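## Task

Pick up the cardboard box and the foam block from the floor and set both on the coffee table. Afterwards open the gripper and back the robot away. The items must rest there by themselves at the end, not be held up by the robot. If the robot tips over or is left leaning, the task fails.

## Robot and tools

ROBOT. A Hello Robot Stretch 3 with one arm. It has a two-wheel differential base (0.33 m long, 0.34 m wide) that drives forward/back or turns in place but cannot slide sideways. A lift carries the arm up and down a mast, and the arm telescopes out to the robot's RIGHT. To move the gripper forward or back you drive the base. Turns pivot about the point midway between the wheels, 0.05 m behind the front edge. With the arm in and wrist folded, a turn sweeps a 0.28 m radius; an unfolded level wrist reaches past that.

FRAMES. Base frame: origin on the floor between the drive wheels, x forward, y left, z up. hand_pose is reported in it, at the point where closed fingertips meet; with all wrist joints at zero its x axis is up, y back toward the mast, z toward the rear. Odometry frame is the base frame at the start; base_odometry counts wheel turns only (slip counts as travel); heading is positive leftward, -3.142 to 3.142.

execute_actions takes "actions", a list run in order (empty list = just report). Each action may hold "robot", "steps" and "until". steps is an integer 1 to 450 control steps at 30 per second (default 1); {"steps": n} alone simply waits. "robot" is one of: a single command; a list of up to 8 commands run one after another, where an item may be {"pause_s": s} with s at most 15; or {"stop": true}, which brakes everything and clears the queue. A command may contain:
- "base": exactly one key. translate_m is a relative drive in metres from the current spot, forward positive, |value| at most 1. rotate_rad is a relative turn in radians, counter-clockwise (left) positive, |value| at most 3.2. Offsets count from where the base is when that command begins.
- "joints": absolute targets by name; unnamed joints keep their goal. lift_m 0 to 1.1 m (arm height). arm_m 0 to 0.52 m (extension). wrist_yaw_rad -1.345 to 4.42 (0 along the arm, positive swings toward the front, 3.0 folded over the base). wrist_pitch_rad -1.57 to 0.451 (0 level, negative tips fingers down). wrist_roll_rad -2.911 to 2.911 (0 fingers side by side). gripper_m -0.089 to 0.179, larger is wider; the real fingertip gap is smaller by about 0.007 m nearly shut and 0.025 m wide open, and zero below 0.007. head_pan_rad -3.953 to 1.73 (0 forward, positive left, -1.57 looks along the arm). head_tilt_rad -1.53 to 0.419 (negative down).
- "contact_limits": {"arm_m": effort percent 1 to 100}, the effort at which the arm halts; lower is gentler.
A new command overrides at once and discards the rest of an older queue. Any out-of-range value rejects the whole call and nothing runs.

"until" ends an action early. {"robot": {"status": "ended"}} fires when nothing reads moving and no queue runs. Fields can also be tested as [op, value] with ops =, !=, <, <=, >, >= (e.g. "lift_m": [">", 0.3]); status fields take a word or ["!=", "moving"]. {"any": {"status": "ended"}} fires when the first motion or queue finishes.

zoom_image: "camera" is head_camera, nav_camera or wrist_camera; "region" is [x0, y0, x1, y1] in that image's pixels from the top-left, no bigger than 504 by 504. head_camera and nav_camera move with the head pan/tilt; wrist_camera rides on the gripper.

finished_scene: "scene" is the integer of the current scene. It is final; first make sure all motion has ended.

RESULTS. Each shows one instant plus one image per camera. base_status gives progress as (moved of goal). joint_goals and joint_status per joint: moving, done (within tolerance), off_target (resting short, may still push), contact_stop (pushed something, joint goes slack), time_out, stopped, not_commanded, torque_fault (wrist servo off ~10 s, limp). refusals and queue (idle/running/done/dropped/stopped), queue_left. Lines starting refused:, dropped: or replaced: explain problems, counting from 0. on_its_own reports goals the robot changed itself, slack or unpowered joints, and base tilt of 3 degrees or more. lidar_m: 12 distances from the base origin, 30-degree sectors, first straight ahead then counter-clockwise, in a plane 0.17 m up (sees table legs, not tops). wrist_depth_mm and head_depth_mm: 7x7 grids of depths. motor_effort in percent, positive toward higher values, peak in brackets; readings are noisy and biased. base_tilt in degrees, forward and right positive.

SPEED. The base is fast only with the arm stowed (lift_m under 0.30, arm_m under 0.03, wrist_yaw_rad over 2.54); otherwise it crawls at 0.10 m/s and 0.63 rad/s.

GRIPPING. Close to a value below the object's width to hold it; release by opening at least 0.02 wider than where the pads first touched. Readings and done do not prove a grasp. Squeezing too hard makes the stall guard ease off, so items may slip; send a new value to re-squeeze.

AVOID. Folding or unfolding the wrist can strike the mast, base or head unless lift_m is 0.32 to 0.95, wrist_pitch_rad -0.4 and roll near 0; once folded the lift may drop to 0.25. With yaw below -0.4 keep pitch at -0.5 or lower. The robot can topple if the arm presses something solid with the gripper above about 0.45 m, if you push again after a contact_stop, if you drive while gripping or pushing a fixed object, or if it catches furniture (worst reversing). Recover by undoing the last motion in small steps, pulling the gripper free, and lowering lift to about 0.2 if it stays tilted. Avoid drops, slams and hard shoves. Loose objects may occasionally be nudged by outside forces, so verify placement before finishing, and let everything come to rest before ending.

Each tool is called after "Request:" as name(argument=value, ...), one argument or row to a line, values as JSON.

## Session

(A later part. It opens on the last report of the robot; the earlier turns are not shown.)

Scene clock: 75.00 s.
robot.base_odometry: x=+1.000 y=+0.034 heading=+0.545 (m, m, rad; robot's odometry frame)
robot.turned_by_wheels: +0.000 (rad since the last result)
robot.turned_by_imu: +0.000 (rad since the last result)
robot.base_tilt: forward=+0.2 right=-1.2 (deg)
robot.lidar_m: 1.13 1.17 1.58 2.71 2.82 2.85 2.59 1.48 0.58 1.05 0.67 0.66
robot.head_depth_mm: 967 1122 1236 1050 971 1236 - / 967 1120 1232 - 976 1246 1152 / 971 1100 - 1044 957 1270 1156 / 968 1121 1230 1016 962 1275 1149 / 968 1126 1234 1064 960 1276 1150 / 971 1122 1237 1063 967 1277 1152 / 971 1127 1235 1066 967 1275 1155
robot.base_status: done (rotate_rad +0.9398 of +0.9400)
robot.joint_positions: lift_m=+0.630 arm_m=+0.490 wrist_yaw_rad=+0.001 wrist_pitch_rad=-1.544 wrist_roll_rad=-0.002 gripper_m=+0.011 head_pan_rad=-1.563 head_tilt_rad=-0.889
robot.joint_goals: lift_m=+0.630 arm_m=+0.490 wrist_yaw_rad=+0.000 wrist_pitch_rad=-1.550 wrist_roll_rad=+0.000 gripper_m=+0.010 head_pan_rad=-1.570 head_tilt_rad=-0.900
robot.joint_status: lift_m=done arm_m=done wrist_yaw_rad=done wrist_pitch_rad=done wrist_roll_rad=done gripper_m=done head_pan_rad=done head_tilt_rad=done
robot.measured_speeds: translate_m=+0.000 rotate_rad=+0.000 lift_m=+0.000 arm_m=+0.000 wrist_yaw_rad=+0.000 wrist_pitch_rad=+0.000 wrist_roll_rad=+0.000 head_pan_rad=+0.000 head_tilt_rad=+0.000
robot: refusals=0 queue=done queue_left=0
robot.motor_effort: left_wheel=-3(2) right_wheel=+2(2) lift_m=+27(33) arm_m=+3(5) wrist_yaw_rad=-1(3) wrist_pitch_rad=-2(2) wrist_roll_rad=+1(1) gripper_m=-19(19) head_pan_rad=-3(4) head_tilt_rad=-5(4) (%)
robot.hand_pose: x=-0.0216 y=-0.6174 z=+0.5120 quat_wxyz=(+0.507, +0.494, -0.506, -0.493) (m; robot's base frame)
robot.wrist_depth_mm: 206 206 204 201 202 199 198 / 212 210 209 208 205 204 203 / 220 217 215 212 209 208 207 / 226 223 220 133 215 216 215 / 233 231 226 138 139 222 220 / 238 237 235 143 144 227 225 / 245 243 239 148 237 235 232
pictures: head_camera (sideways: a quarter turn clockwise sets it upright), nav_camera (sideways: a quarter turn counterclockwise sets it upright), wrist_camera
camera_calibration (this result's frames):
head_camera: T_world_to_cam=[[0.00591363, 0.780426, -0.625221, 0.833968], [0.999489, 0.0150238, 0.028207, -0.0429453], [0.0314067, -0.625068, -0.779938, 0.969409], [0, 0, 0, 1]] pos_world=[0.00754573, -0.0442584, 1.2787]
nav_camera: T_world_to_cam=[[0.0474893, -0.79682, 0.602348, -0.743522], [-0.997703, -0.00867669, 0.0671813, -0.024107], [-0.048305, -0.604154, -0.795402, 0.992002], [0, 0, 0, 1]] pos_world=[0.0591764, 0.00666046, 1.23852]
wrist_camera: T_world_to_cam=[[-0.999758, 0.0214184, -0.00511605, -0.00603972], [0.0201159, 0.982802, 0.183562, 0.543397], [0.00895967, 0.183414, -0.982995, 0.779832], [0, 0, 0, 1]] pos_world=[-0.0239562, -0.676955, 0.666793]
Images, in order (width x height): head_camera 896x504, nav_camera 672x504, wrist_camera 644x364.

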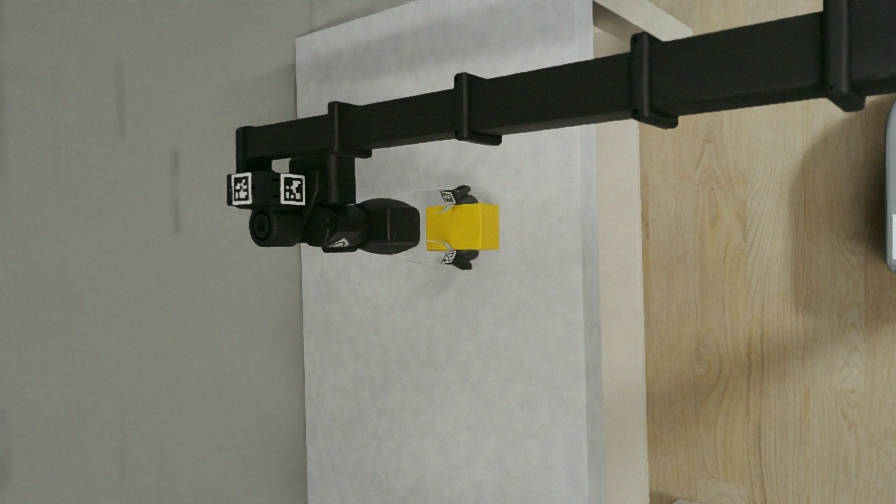

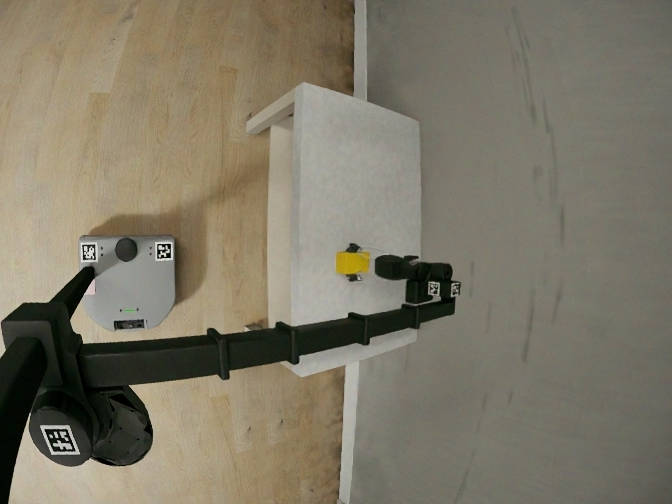

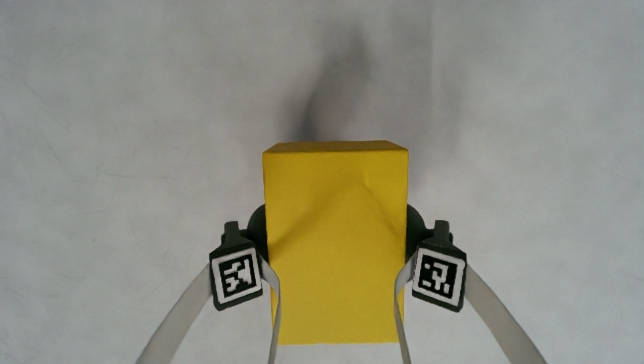

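Request:
execute_actions(
  actions=[
    {"robot":[{"joints":{"lift_m":0.594}},{"joints":{"gripper_m":0.12}},{"joints":{"lift_m":0.665}}],"steps":300,"until":{"robot":{"lift_m":[">",0.655]}}},
    {"robot":{"base":{"translate_m":-1.0},"joints":{"arm_m":0.005,"wrist_yaw_rad":2.7,"wrist_pitch_rad":-0.4,"gripper_m":0.06,"head_pan_rad":-2.2,"head_tilt_rad":-1.0}},"steps":300,"until":{"robot":{"arm_m":["<",0.15],"wrist_yaw_rad":[">",2.0]}}},
    {"robot":{"joints":{"lift_m":0.29}},"steps":300,"until":{"robot":{"lift_m":["<",0.298],"translate_m":["<",-0.64]}}},
    {"robot":{"base":{"translate_m":-1.0}},"steps":300,"until":{"robot":{"status":"ended"}}},
  ],
)

Scene clock: 96.40 s.
robot.base_odometry: x=-0.405 y=-0.818 heading=+0.545 (m, m, rad; robot's odometry frame)
robot.turned_by_wheels: +0.000 (rad since the last result)
robot.turned_by_imu: -0.006 (rad since the last result)
robot.base_tilt: forward=+0.3 right=-1.1 (deg)
robot.lidar_m: 2.17 2.87 2.52 2.42 1.58 1.44 0.94 1.44 1.05 1.00 1.07 1.35
robot.head_depth_mm: 1606 1839 1703 1508 1356 1230 - / 1486 1790 1704 1510 1353 1231 - / 1340 1615 1696 1507 1341 1250 - / 1237 1461 1661 1515 1357 1253 - / 1152 1336 1600 1518 1361 1238 1108 / 1074 1236 1456 1524 1366 1244 1134 / 1010 1149 1334 1494 1371 1239 1139
robot.base_status: done (translate_m -1.0000 of -1.0000)
robot.joint_positions: lift_m=+0.290 arm_m=+0.005 wrist_yaw_rad=+2.698 wrist_pitch_rad=-0.420 wrist_roll_rad=-0.001 gripper_m=+0.060 head_pan_rad=-2.193 head_tilt_rad=-0.988
robot.joint_goals: lift_m=+0.290 arm_m=+0.005 wrist_yaw_rad=+2.700 wrist_pitch_rad=-0.400 wrist_roll_rad=+0.000 gripper_m=+0.060 head_pan_rad=-2.200 head_tilt_rad=-1.000
robot.joint_status: lift_m=done arm_m=done wrist_yaw_rad=done wrist_pitch_rad=done wrist_roll_rad=done gripper_m=done head_pan_rad=done head_tilt_rad=done
robot.measured_speeds: translate_m=+0.000 rotate_rad=+0.000 lift_m=+0.000 arm_m=+0.000 wrist_yaw_rad=+0.000 wrist_pitch_rad=+0.000 wrist_roll_rad=+0.000 head_pan_rad=+0.000 head_tilt_rad=+0.000
robot: refusals=0 queue=done queue_left=0
robot.motor_effort: left_wheel=-1(9) right_wheel=+1(3) lift_m=+27(34) arm_m=-3(5) wrist_yaw_rad=+3(6) wrist_pitch_rad=+7(7) wrist_roll_rad=+1(1) gripper_m=-1(84) head_pan_rad=-3(33) head_tilt_rad=-4(14) (%)
robot.hand_pose: x=+0.0749 y=+0.0521 z=+0.3022 quat_wxyz=(+0.296, +0.707, -0.008, +0.642) (m; robot's base frame)
robot.wrist_depth_mm: - - - - - - - / - - - - - - - / - - 976 929 947 906 871 / - 750 734 721 714 690 699 / - 621 630 594 605 578 575 / - 522 - 501 487 501 476 / 449 - - 436 435 430 424
pictures: head_camera (sideways: a quarter turn clockwise sets it upright), nav_camera (sideways: a quarter turn counterclockwise sets it upright), wrist_camera
camera_calibration (this result's frames):
head_camera: T_world_to_cam=[[0.498295, 0.674291, -0.545008, 0.726461], [0.814886, -0.578905, 0.028813, -0.0426045], [-0.296079, -0.458477, -0.837936, 1.04681], [0, 0, 0, 1]] pos_world=[-0.0173357, -0.0345729, 1.27431]
nav_camera: T_world_to_cam=[[-0.463431, -0.717092, 0.520586, -0.633889], [-0.81522, 0.575294, 0.0667341, -0.0246294], [-0.347345, -0.393466, -0.851197, 1.06636], [0, 0, 0, 1]] pos_world=[0.0565524, -0.0208118, 1.23932]
wrist_camera: T_world_to_cam=[[0.900861, -0.4335, -0.0229714, -0.0382188], [-0.272783, -0.524122, -0.806775, 0.321751], [0.337697, 0.733058, -0.590413, 0.278003], [0, 0, 0, 1]] pos_world=[0.0283173, -0.0517235, 0.422839]
Images, in order (width x height): head_camera 896x504, nav_camera 672x504, wrist_camera 644x364.

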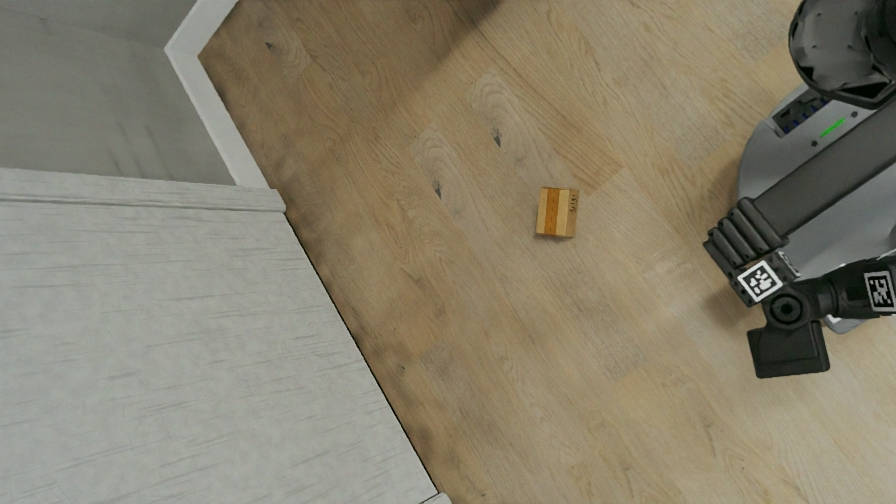

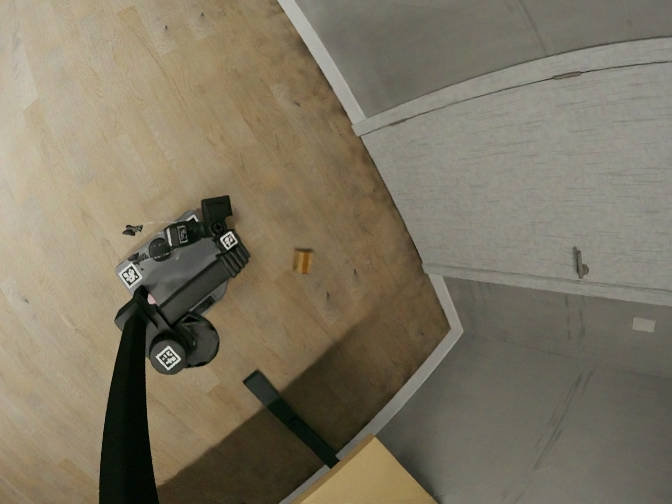

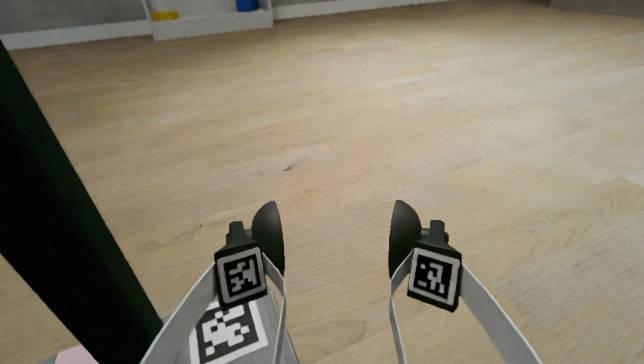

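Request:
execute_actions(
  actions=[
    {"robot":{"base":{"rotate_rad":-0.615},"joints":{"arm_m":0.475,"wrist_yaw_rad":0,"wrist_pitch_rad":-1.55,"gripper_m":0.17,"head_pan_rad":-1.7}},"steps":300,"until":{"robot":{"arm_m":[">",0.2]}}},
    {"robot":{"joints":{"lift_m":0.21,"wrist_roll_rad":-1.47}},"steps":300,"until":{"robot":{"status":"ended"}}},
  ],
)

Scene clock: 104.87 s.
robot.base_odometry: x=-0.405 y=-0.818 heading=-0.070 (m, m, rad; robot's odometry frame)
robot.turned_by_wheels: -0.615 (rad since the last result)
robot.turned_by_imu: -0.627 (rad since the last result)
robot.base_tilt: forward=+0.4 right=-1.1 (deg)
robot.lidar_m: 1.35 1.37 2.81 2.90 2.42 1.56 1.49 0.94 1.41 1.08 1.01 1.05
robot.head_depth_mm: 1534 1736 1709 1500 1351 1229 1138 / 1657 1859 1696 1509 1358 1231 - / 1557 1839 1704 1519 1374 1243 - / 1396 1641 1713 1578 1341 1232 - / 1254 1450 1655 1542 1362 1235 1131 / 1152 1320 1538 1525 1366 1239 1133 / 1063 1205 1384 1497 1368 1243 1135
robot.base_status: done (rotate_rad -0.6149 of -0.6150)
robot.joint_positions: lift_m=+0.210 arm_m=+0.475 wrist_yaw_rad=+0.001 wrist_pitch_rad=-1.545 wrist_roll_rad=-1.467 gripper_m=+0.170 head_pan_rad=-1.707 head_tilt_rad=-0.988
robot.joint_goals: lift_m=+0.210 arm_m=+0.475 wrist_yaw_rad=+0.000 wrist_pitch_rad=-1.550 wrist_roll_rad=-1.470 gripper_m=+0.170 head_pan_rad=-1.700 head_tilt_rad=-1.000
robot.joint_status: lift_m=done arm_m=done wrist_yaw_rad=done wrist_pitch_rad=done wrist_roll_rad=done gripper_m=done head_pan_rad=done head_tilt_rad=done
robot.measured_speeds: translate_m=+0.000 rotate_rad=+0.000 lift_m=+0.000 arm_m=+0.000 wrist_yaw_rad=+0.000 wrist_pitch_rad=+0.000 wrist_roll_rad=+0.000 head_pan_rad=+0.000 head_tilt_rad=+0.000
robot: refusals=0 queue=done queue_left=0
robot.motor_effort: left_wheel=+2(8) right_wheel=-2(5) lift_m=+26(28) arm_m=+3(5) wrist_yaw_rad=-1(5) wrist_pitch_rad=-1(19) wrist_roll_rad=-1(10) gripper_m=+1(87) head_pan_rad=+3(29) head_tilt_rad=-4(4) (%)
robot.hand_pose: x=-0.0214 y=-0.6022 z=+0.0921 quat_wxyz=(+0.715, +0.697, -0.037, -0.036) (m; robot's base frame)
robot.wrist_depth_mm: 228 227 228 228 225 226 226 / 232 234 235 233 234 233 232 / 244 241 240 240 241 243 241 / 248 248 250 246 248 250 248 / 259 255 255 206 257 258 258 / 264 - 265 212 268 266 266 / 275 278 275 219 275 275 279
pictures: head_camera (sideways: a quarter turn clockwise sets it upright), nav_camera (sideways: a quarter turn counterclockwise sets it upright), wrist_camera
camera_calibration (this result's frames):
head_camera: T_world_to_cam=[[0.125537, 0.829111, -0.544808, 0.728474], [0.990949, -0.131107, 0.0288141, -0.04368], [-0.047538, -0.543494, -0.838066, 1.04546], [0, 0, 0, 1]] pos_world=[0.00153365, -0.0415104, 1.2743]
nav_camera: T_world_to_cam=[[-0.0747136, -0.850658, 0.520383, -0.635995], [-0.989561, 0.127736, 0.0667323, -0.0235635], [-0.123238, -0.509965, -0.851322, 1.06515], [0, 0, 0, 1]] pos_world=[0.0604327, 0.00518672, 1.23932]
wrist_camera: T_world_to_cam=[[-0.127073, -0.991705, 0.0193303, -0.601964], [-0.969968, 0.128316, 0.206631, 0.067655], [-0.207397, 0.0075074, -0.978228, 0.253222], [0, 0, 0, 1]] pos_world=[0.0416472, -0.607553, 0.245366]
Images, in order (width x height): head_camera 896x504, nav_camera 672x504, wrist_camera 644x364.

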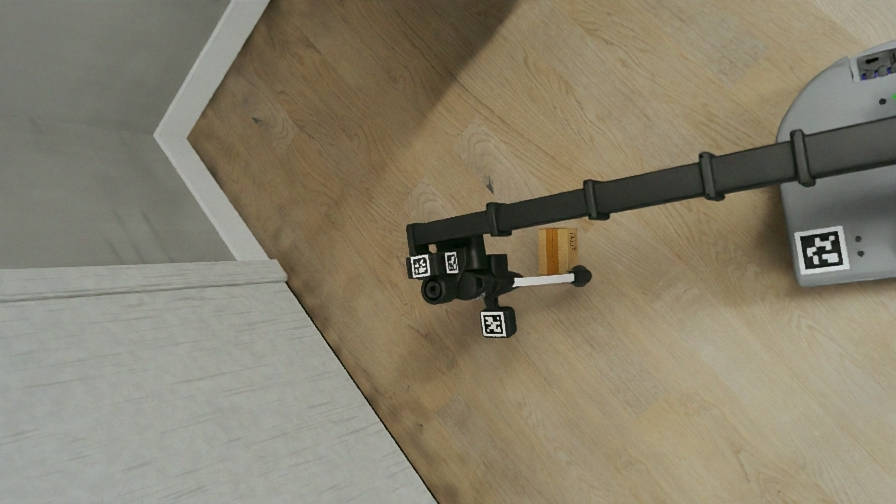

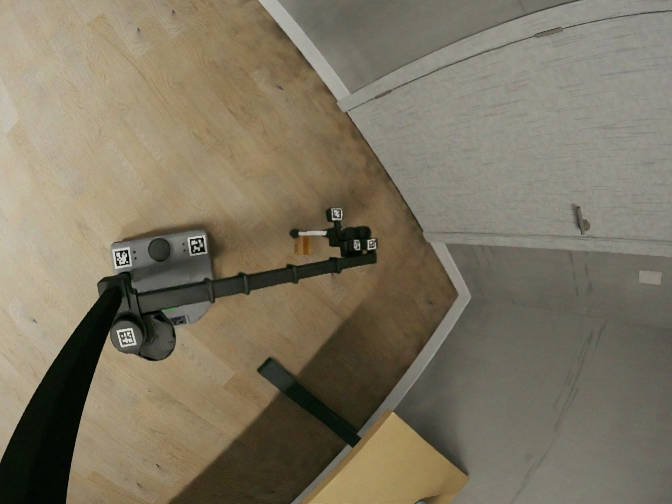

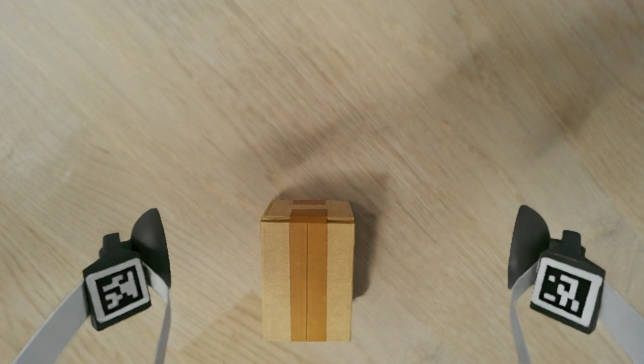

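Request:
execute_actions(
  actions=[
    {"robot":[{"base":{"rotate_rad":-0.066},"joints":{"arm_m":0.46,"lift_m":0.148,"wrist_roll_rad":-1.535}},{"joints":{"gripper_m":0.0}},{"joints":{"lift_m":0.64}}],"steps":300,"until":{"robot":{"lift_m":[">",0.19],"queue_left":["=",0]}}},
    {"robot":[{"base":{"rotate_rad":0.683},"joints":{"head_pan_rad":-1.3}},{"base":{"translate_m":0.7}}],"steps":30},
  ],
)

Scene clock: 117.60 s.
robot.base_odometry: x=-0.405 y=-0.818 heading=+0.294 (m, m, rad; robot's odometry frame)
robot.turned_by_wheels: +0.364 (rad since the last result)
robot.turned_by_imu: +0.371 (rad since the last result)
robot.base_tilt: forward=+1.0 right=+0.8 (deg)
robot.lidar_m: 1.36 2.77 3.11 2.52 2.42 1.56 0.94 1.39 1.16 0.55 1.04 1.21
robot.head_depth_mm: 990 1169 1432 1499 1353 1229 1125 / 989 1168 1428 - 1339 1227 - / 991 1167 1425 1521 1341 1235 1164 / 1008 1194 1459 1515 1362 1232 1145 / 1010 1196 1461 1524 1365 1234 1135 / 1012 1193 1459 1520 1369 1238 1138 / 1013 1189 1461 1531 1368 1244 1138
robot.base_status: moving (rotate_rad +0.4298 of +0.6830)
robot.joint_positions: lift_m=+0.302 arm_m=+0.460 wrist_yaw_rad=+0.001 wrist_pitch_rad=-1.545 wrist_roll_rad=-1.531 gripper_m=+0.004 head_pan_rad=-1.307 head_tilt_rad=-0.988
robot.joint_goals: lift_m=+0.640 arm_m=+0.460 wrist_yaw_rad=+0.000 wrist_pitch_rad=-1.550 wrist_roll_rad=-1.535 gripper_m=+0.003 head_pan_rad=-1.300 head_tilt_rad=-1.000
robot.joint_status: lift_m=moving arm_m=done wrist_yaw_rad=done wrist_pitch_rad=done wrist_roll_rad=done gripper_m=done head_pan_rad=done head_tilt_rad=done
robot.measured_speeds: translate_m=+0.000 rotate_rad=+0.634 lift_m=+0.110 arm_m=+0.000 wrist_yaw_rad=+0.000 wrist_pitch_rad=+0.000 wrist_roll_rad=+0.000 head_pan_rad=+0.000 head_tilt_rad=+0.000
robot: refusals=0 queue=running queue_left=1
robot.motor_effort: left_wheel=-3(8) right_wheel=+3(7) lift_m=+33(35) arm_m=-3(1) wrist_yaw_rad=-1(1) wrist_pitch_rad=-1(1) wrist_roll_rad=-1(1) gripper_m=-20(100) head_pan_rad=+3(26) head_tilt_rad=-4(4) (%)
robot.hand_pose: x=-0.0214 y=-0.5877 z=+0.1841 quat_wxyz=(+0.716, +0.698, -0.014, -0.014) (m; robot's base frame)
robot.wrist_depth_mm: 316 311 315 311 311 314 309 / 323 320 323 323 322 321 324 / 330 331 333 330 333 333 330 / 348 342 343 130 338 343 346 / 356 350 348 133 134 356 357 / 363 367 - 139 139 366 371 / 379 382 383 143 382 383 382
pictures: head_camera (sideways: a quarter turn clockwise sets it upright), nav_camera (sideways: a quarter turn counterclockwise sets it upright), wrist_camera
camera_calibration (this result's frames):
head_camera: T_world_to_cam=[[-0.207191, 0.812562, -0.544808, 0.730504], [0.963798, 0.265074, 0.0288141, -0.0435143], [0.167827, -0.519114, -0.838066, 1.04415], [0, 0, 0, 1]] pos_world=[0.0180564, -0.0400127, 1.2743]
nav_camera: T_world_to_cam=[[0.262393, -0.81262, 0.520383, -0.638051], [-0.961206, -0.267637, 0.0667323, -0.0237364], [0.085046, -0.517705, -0.851322, 1.06388], [0, 0, 0, 1]] pos_world=[0.0541257, 0.0259323, 1.23932]
wrist_camera: T_world_to_cam=[[-0.0629466, -0.997828, 0.0194319, -0.591638], [-0.975885, 0.0656167, 0.208188, 0.00952864], [-0.209011, -0.00585859, -0.977896, 0.335194], [0, 0, 0, 1]] pos_world=[0.0421164, -0.589014, 0.337297]
Images, in order (width x height): head_camera 896x504, nav_camera 672x504, wrist_camera 644x364.

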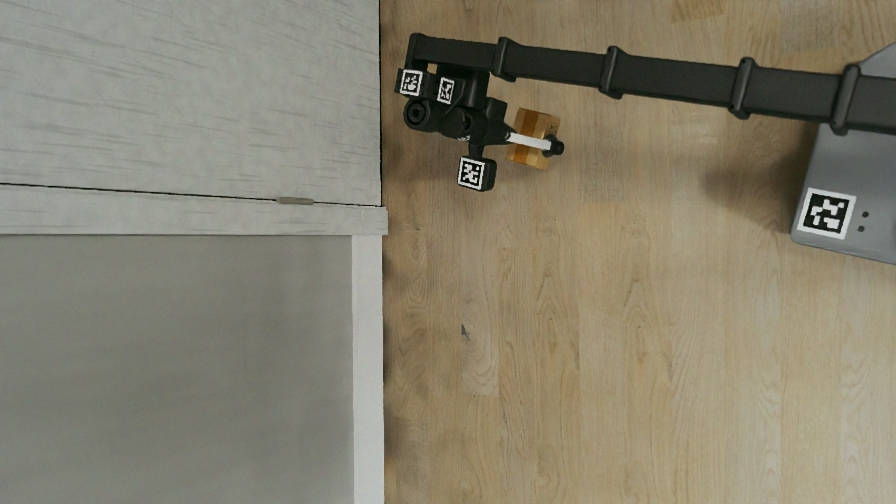

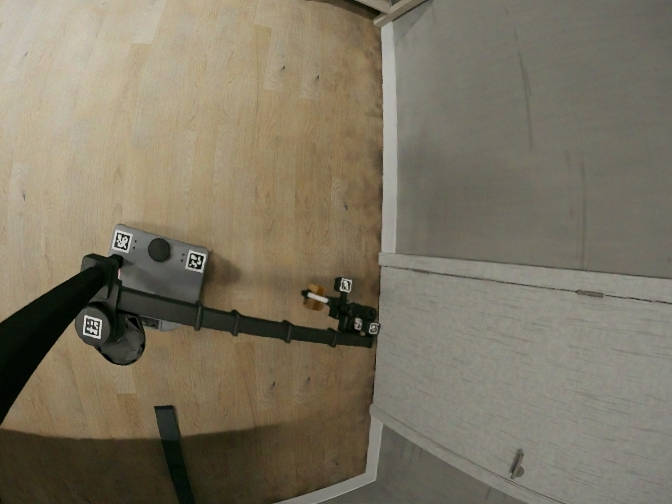

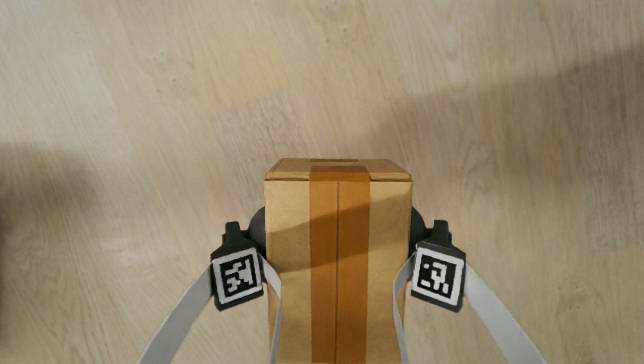

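Request:
execute_actions(
  actions=[
    {"steps":400,"until":{"robot":{"translate_m":[">",0.6],"queue_left":["=",0]}}},
    {"robot":{"base":{"translate_m":0.86},"joints":{"arm_m":0.5,"lift_m":0.635}},"steps":400,"until":{"robot":{"status":"ended"}}},
  ],
)

Scene clock: 134.60 s.
robot.base_odometry: x=+0.843 y=-0.058 heading=+0.547 (m, m, rad; robot's odometry frame)
robot.turned_by_wheels: +0.253 (rad since the last result)
robot.turned_by_imu: +0.257 (rad since the last result)
robot.base_tilt: forward=+0.5 right=-1.0 (deg)
robot.lidar_m: 1.31 1.35 1.82 2.71 2.54 2.70 2.40 1.48 0.50 0.99 1.08 0.80
robot.head_depth_mm: 975 1079 1077 974 1000 1228 - / 1004 1168 1083 946 1211 1229 1156 / 1030 1192 1095 982 1300 1235 1165 / 1056 1217 1106 976 1318 1232 1143 / 1085 1225 1114 1000 1327 1239 1135 / 1115 1249 1110 1022 1350 1241 1137 / 1153 1265 1112 1026 1370 1242 1135
robot.base_status: done (translate_m +0.8600 of +0.8600)
robot.joint_positions: lift_m=+0.635 arm_m=+0.500 wrist_yaw_rad=+0.001 wrist_pitch_rad=-1.545 wrist_roll_rad=-1.532 gripper_m=+0.004 head_pan_rad=-1.307 head_tilt_rad=-0.988
robot.joint_goals: lift_m=+0.635 arm_m=+0.500 wrist_yaw_rad=+0.000 wrist_pitch_rad=-1.550 wrist_roll_rad=-1.535 gripper_m=+0.003 head_pan_rad=-1.300 head_tilt_rad=-1.000
robot.joint_status: lift_m=done arm_m=done wrist_yaw_rad=done wrist_pitch_rad=done wrist_roll_rad=done gripper_m=done head_pan_rad=done head_tilt_rad=done
robot.measured_speeds: translate_m=+0.000 rotate_rad=+0.000 lift_m=+0.000 arm_m=+0.000 wrist_yaw_rad=+0.000 wrist_pitch_rad=+0.000 wrist_roll_rad=+0.000 head_pan_rad=+0.000 head_tilt_rad=+0.000
robot: refusals=0 queue=done queue_left=0
robot.motor_effort: left_wheel=-1(5) right_wheel=+2(6) lift_m=+27(33) arm_m=+3(8) wrist_yaw_rad=-1(2) wrist_pitch_rad=-1(1) wrist_roll_rad=-1(2) gripper_m=-20(20) head_pan_rad=+3(4) head_tilt_rad=-4(4) (%)
robot.hand_pose: x=-0.0214 y=-0.6272 z=+0.5170 quat_wxyz=(+0.716, +0.698, -0.013, -0.014) (m; robot's base frame)
robot.wrist_depth_mm: 626 203 203 201 203 202 202 / 640 209 209 209 210 210 209 / 653 217 216 218 216 216 216 / - 225 223 130 220 222 222 / - 233 229 133 134 231 231 / 738 242 - 138 139 238 237 / 767 749 247 144 245 249 248
pictures: head_camera (sideways: a quarter turn clockwise sets it upright), nav_camera (sideways: a quarter turn counterclockwise sets it upright), wrist_camera
camera_calibration (this result's frames):
head_camera: T_world_to_cam=[[-0.207391, 0.812511, -0.544808, 0.730505], [0.963733, 0.26531, 0.0288141, -0.0435139], [0.167955, -0.519073, -0.838066, 1.04415], [0, 0, 0, 1]] pos_world=[0.0180663, -0.0400097, 1.2743]
nav_camera: T_world_to_cam=[[0.262593, -0.812556, 0.520383, -0.638052], [-0.96114, -0.267873, 0.0667323, -0.0237368], [0.0851729, -0.517684, -0.851322, 1.06388], [0, 0, 0, 1]] pos_world=[0.0541193, 0.0259441, 1.23932]
wrist_camera: T_world_to_cam=[[-0.0626632, -0.997846, 0.0194323, -0.637488], [-0.975902, 0.0653396, 0.208195, -0.0573729], [-0.209016, -0.00591785, -0.977894, 0.6605], [0, 0, 0, 1]] pos_world=[0.0421178, -0.628457, 0.670232]
Images, in order (width x height): head_camera 896x504, nav_camera 672x504, wrist_camera 644x364.

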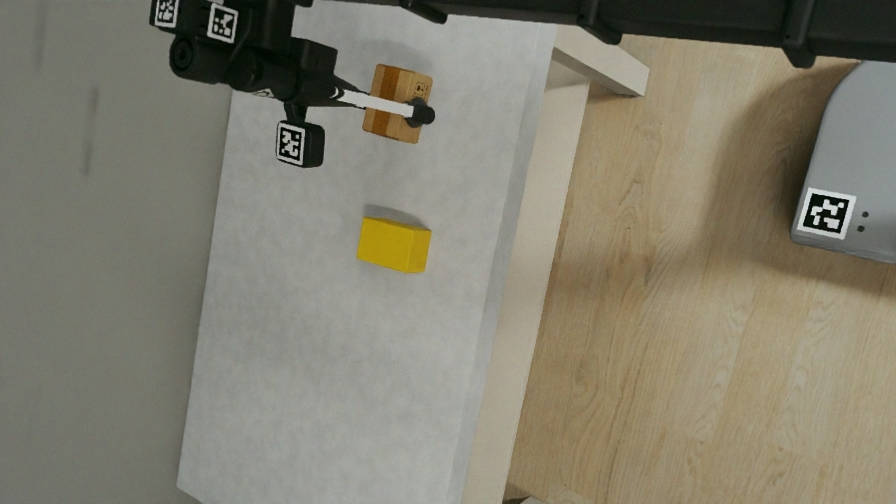

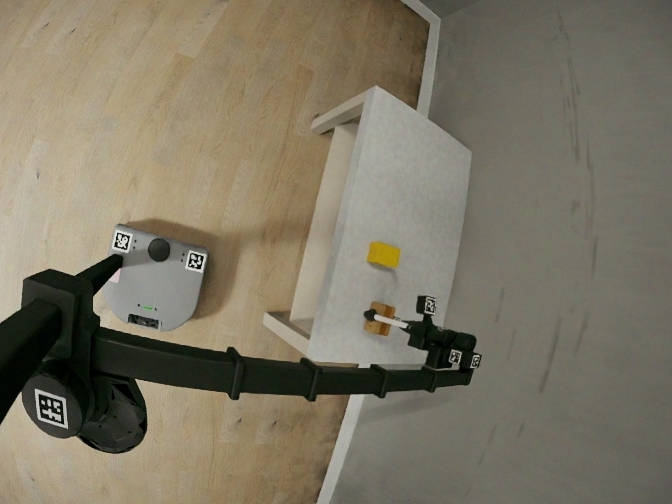

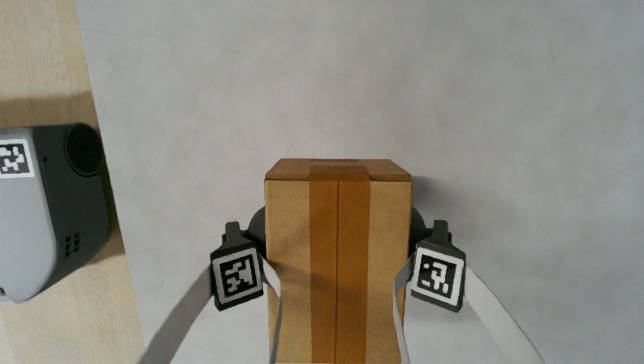

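Request:
execute_actions(
  actions=[
    {"robot":[{"joints":{"lift_m":0.595}},{"joints":{"gripper_m":0.12}},{"joints":{"lift_m":0.69}}],"steps":300,"until":{"robot":{"lift_m":[">",0.66]}}},
    {"robot":{"joints":{"arm_m":0.12}},"steps":400,"until":{"robot":{"status":"ended"}}},
  ],
)

Scene clock: 145.23 s.
robot.base_odometry: x=+0.843 y=-0.058 heading=+0.547 (m, m, rad; robot's odometry frame)
robot.turned_by_wheels: +0.000 (rad since the last result)
robot.turned_by_imu: +0.000 (rad since the last result)
robot.base_tilt: forward=+0.3 right=-1.0 (deg)
robot.lidar_m: 1.31 1.35 1.83 2.71 2.54 2.68 2.41 1.47 0.50 0.99 1.09 0.80
robot.head_depth_mm: 976 1144 1101 993 - 1235 1137 / 1003 1172 1103 961 - 1220 1158 / 1029 1196 1106 979 1235 1234 1164 / 1059 1221 1106 976 1307 1235 1143 / 1086 1226 1109 1002 1326 1240 1135 / 1117 1249 1110 1018 1349 1245 1136 / 1149 1274 1112 1023 1365 1240 1135
robot.base_status: done (translate_m +0.8600 of +0.8600)
robot.joint_positions: lift_m=+0.690 arm_m=+0.120 wrist_yaw_rad=+0.001 wrist_pitch_rad=-1.545 wrist_roll_rad=-1.534 gripper_m=+0.120 head_pan_rad=-1.307 head_tilt_rad=-0.988
robot.joint_goals: lift_m=+0.690 arm_m=+0.120 wrist_yaw_rad=+0.000 wrist_pitch_rad=-1.550 wrist_roll_rad=-1.535 gripper_m=+0.120 head_pan_rad=-1.300 head_tilt_rad=-1.000
robot.joint_status: lift_m=done arm_m=done wrist_yaw_rad=done wrist_pitch_rad=done wrist_roll_rad=done gripper_m=done head_pan_rad=done head_tilt_rad=done
robot.measured_speeds: translate_m=+0.000 rotate_rad=+0.000 lift_m=+0.000 arm_m=+0.000 wrist_yaw_rad=+0.000 wrist_pitch_rad=+0.000 wrist_roll_rad=+0.000 head_pan_rad=+0.000 head_tilt_rad=+0.000
robot: refusals=0 queue=done queue_left=0
robot.motor_effort: left_wheel=-2(2) right_wheel=+2(2) lift_m=+32(34) arm_m=-3(2) wrist_yaw_rad=-1(1) wrist_pitch_rad=-1(1) wrist_roll_rad=+0(1) gripper_m=+0(82) head_pan_rad=+3(3) head_tilt_rad=-5(4) (%)
robot.hand_pose: x=-0.0214 y=-0.2478 z=+0.5718 quat_wxyz=(+0.716, +0.698, -0.013, -0.013) (m; robot's base frame)
robot.wrist_depth_mm: 678 670 676 680 668 545 266 / 691 694 693 710 698 561 268 / 712 733 - 730 711 576 276 / 731 - - 728 738 582 284 / 787 - - 766 771 597 296 / 794 783 776 770 811 - 304 / 833 828 825 817 820 831 311
pictures: head_camera (sideways: a quarter turn clockwise sets it upright), nav_camera (sideways: a quarter turn counterclockwise sets it upright), wrist_camera
camera_calibration (this result's frames):
head_camera: T_world_to_cam=[[-0.207412, 0.812505, -0.544808, 0.730505], [0.963726, 0.265335, 0.0288141, -0.0435139], [0.167968, -0.519069, -0.838066, 1.04415], [0, 0, 0, 1]] pos_world=[0.0180673, -0.0400094, 1.2743]
nav_camera: T_world_to_cam=[[0.262614, -0.812549, 0.520383, -0.638052], [-0.961133, -0.267899, 0.0667323, -0.0237369], [0.0851866, -0.517682, -0.851322, 1.06388], [0, 0, 0, 1]] pos_world=[0.0541186, 0.0259454, 1.23932]
wrist_camera: T_world_to_cam=[[-0.0606573, -0.997969, 0.0194338, -0.259913], [-0.976021, 0.0633785, 0.208244, -0.0940878], [-0.209053, -0.00633629, -0.977884, 0.71621], [0, 0, 0, 1]] pos_world=[0.0421282, -0.248884, 0.725014]
Images, in order (width x height): head_camera 896x504, nav_camera 672x504, wrist_camera 644x364.

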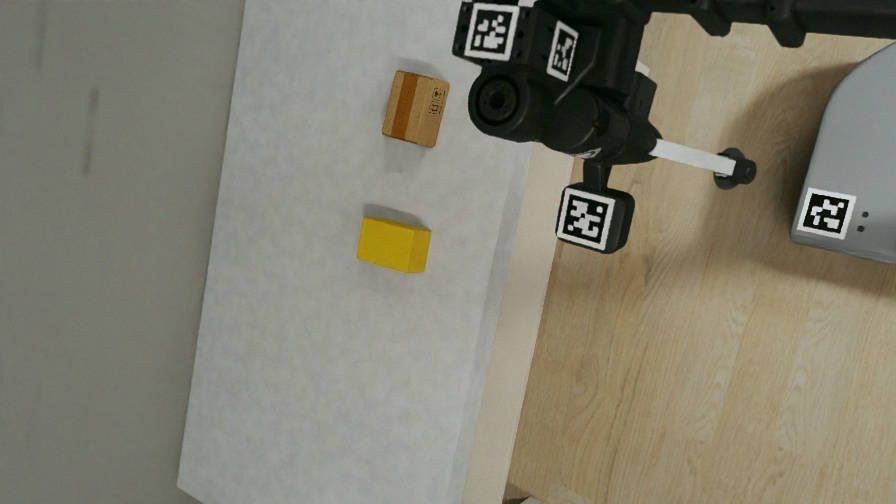

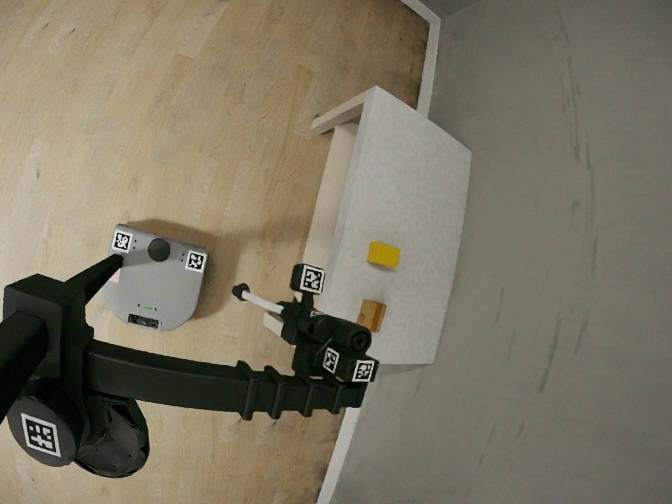

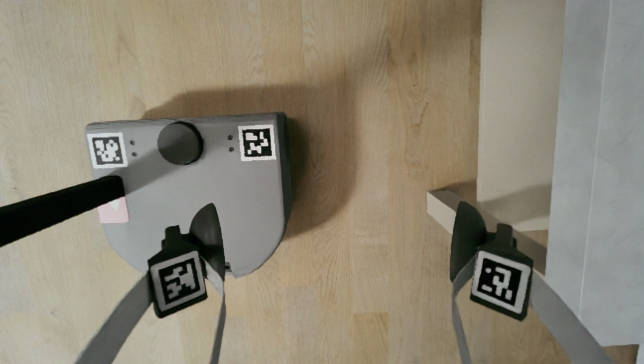

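Request:
finished_scene(
  scene=2,
)

The scene is finished: the task was done.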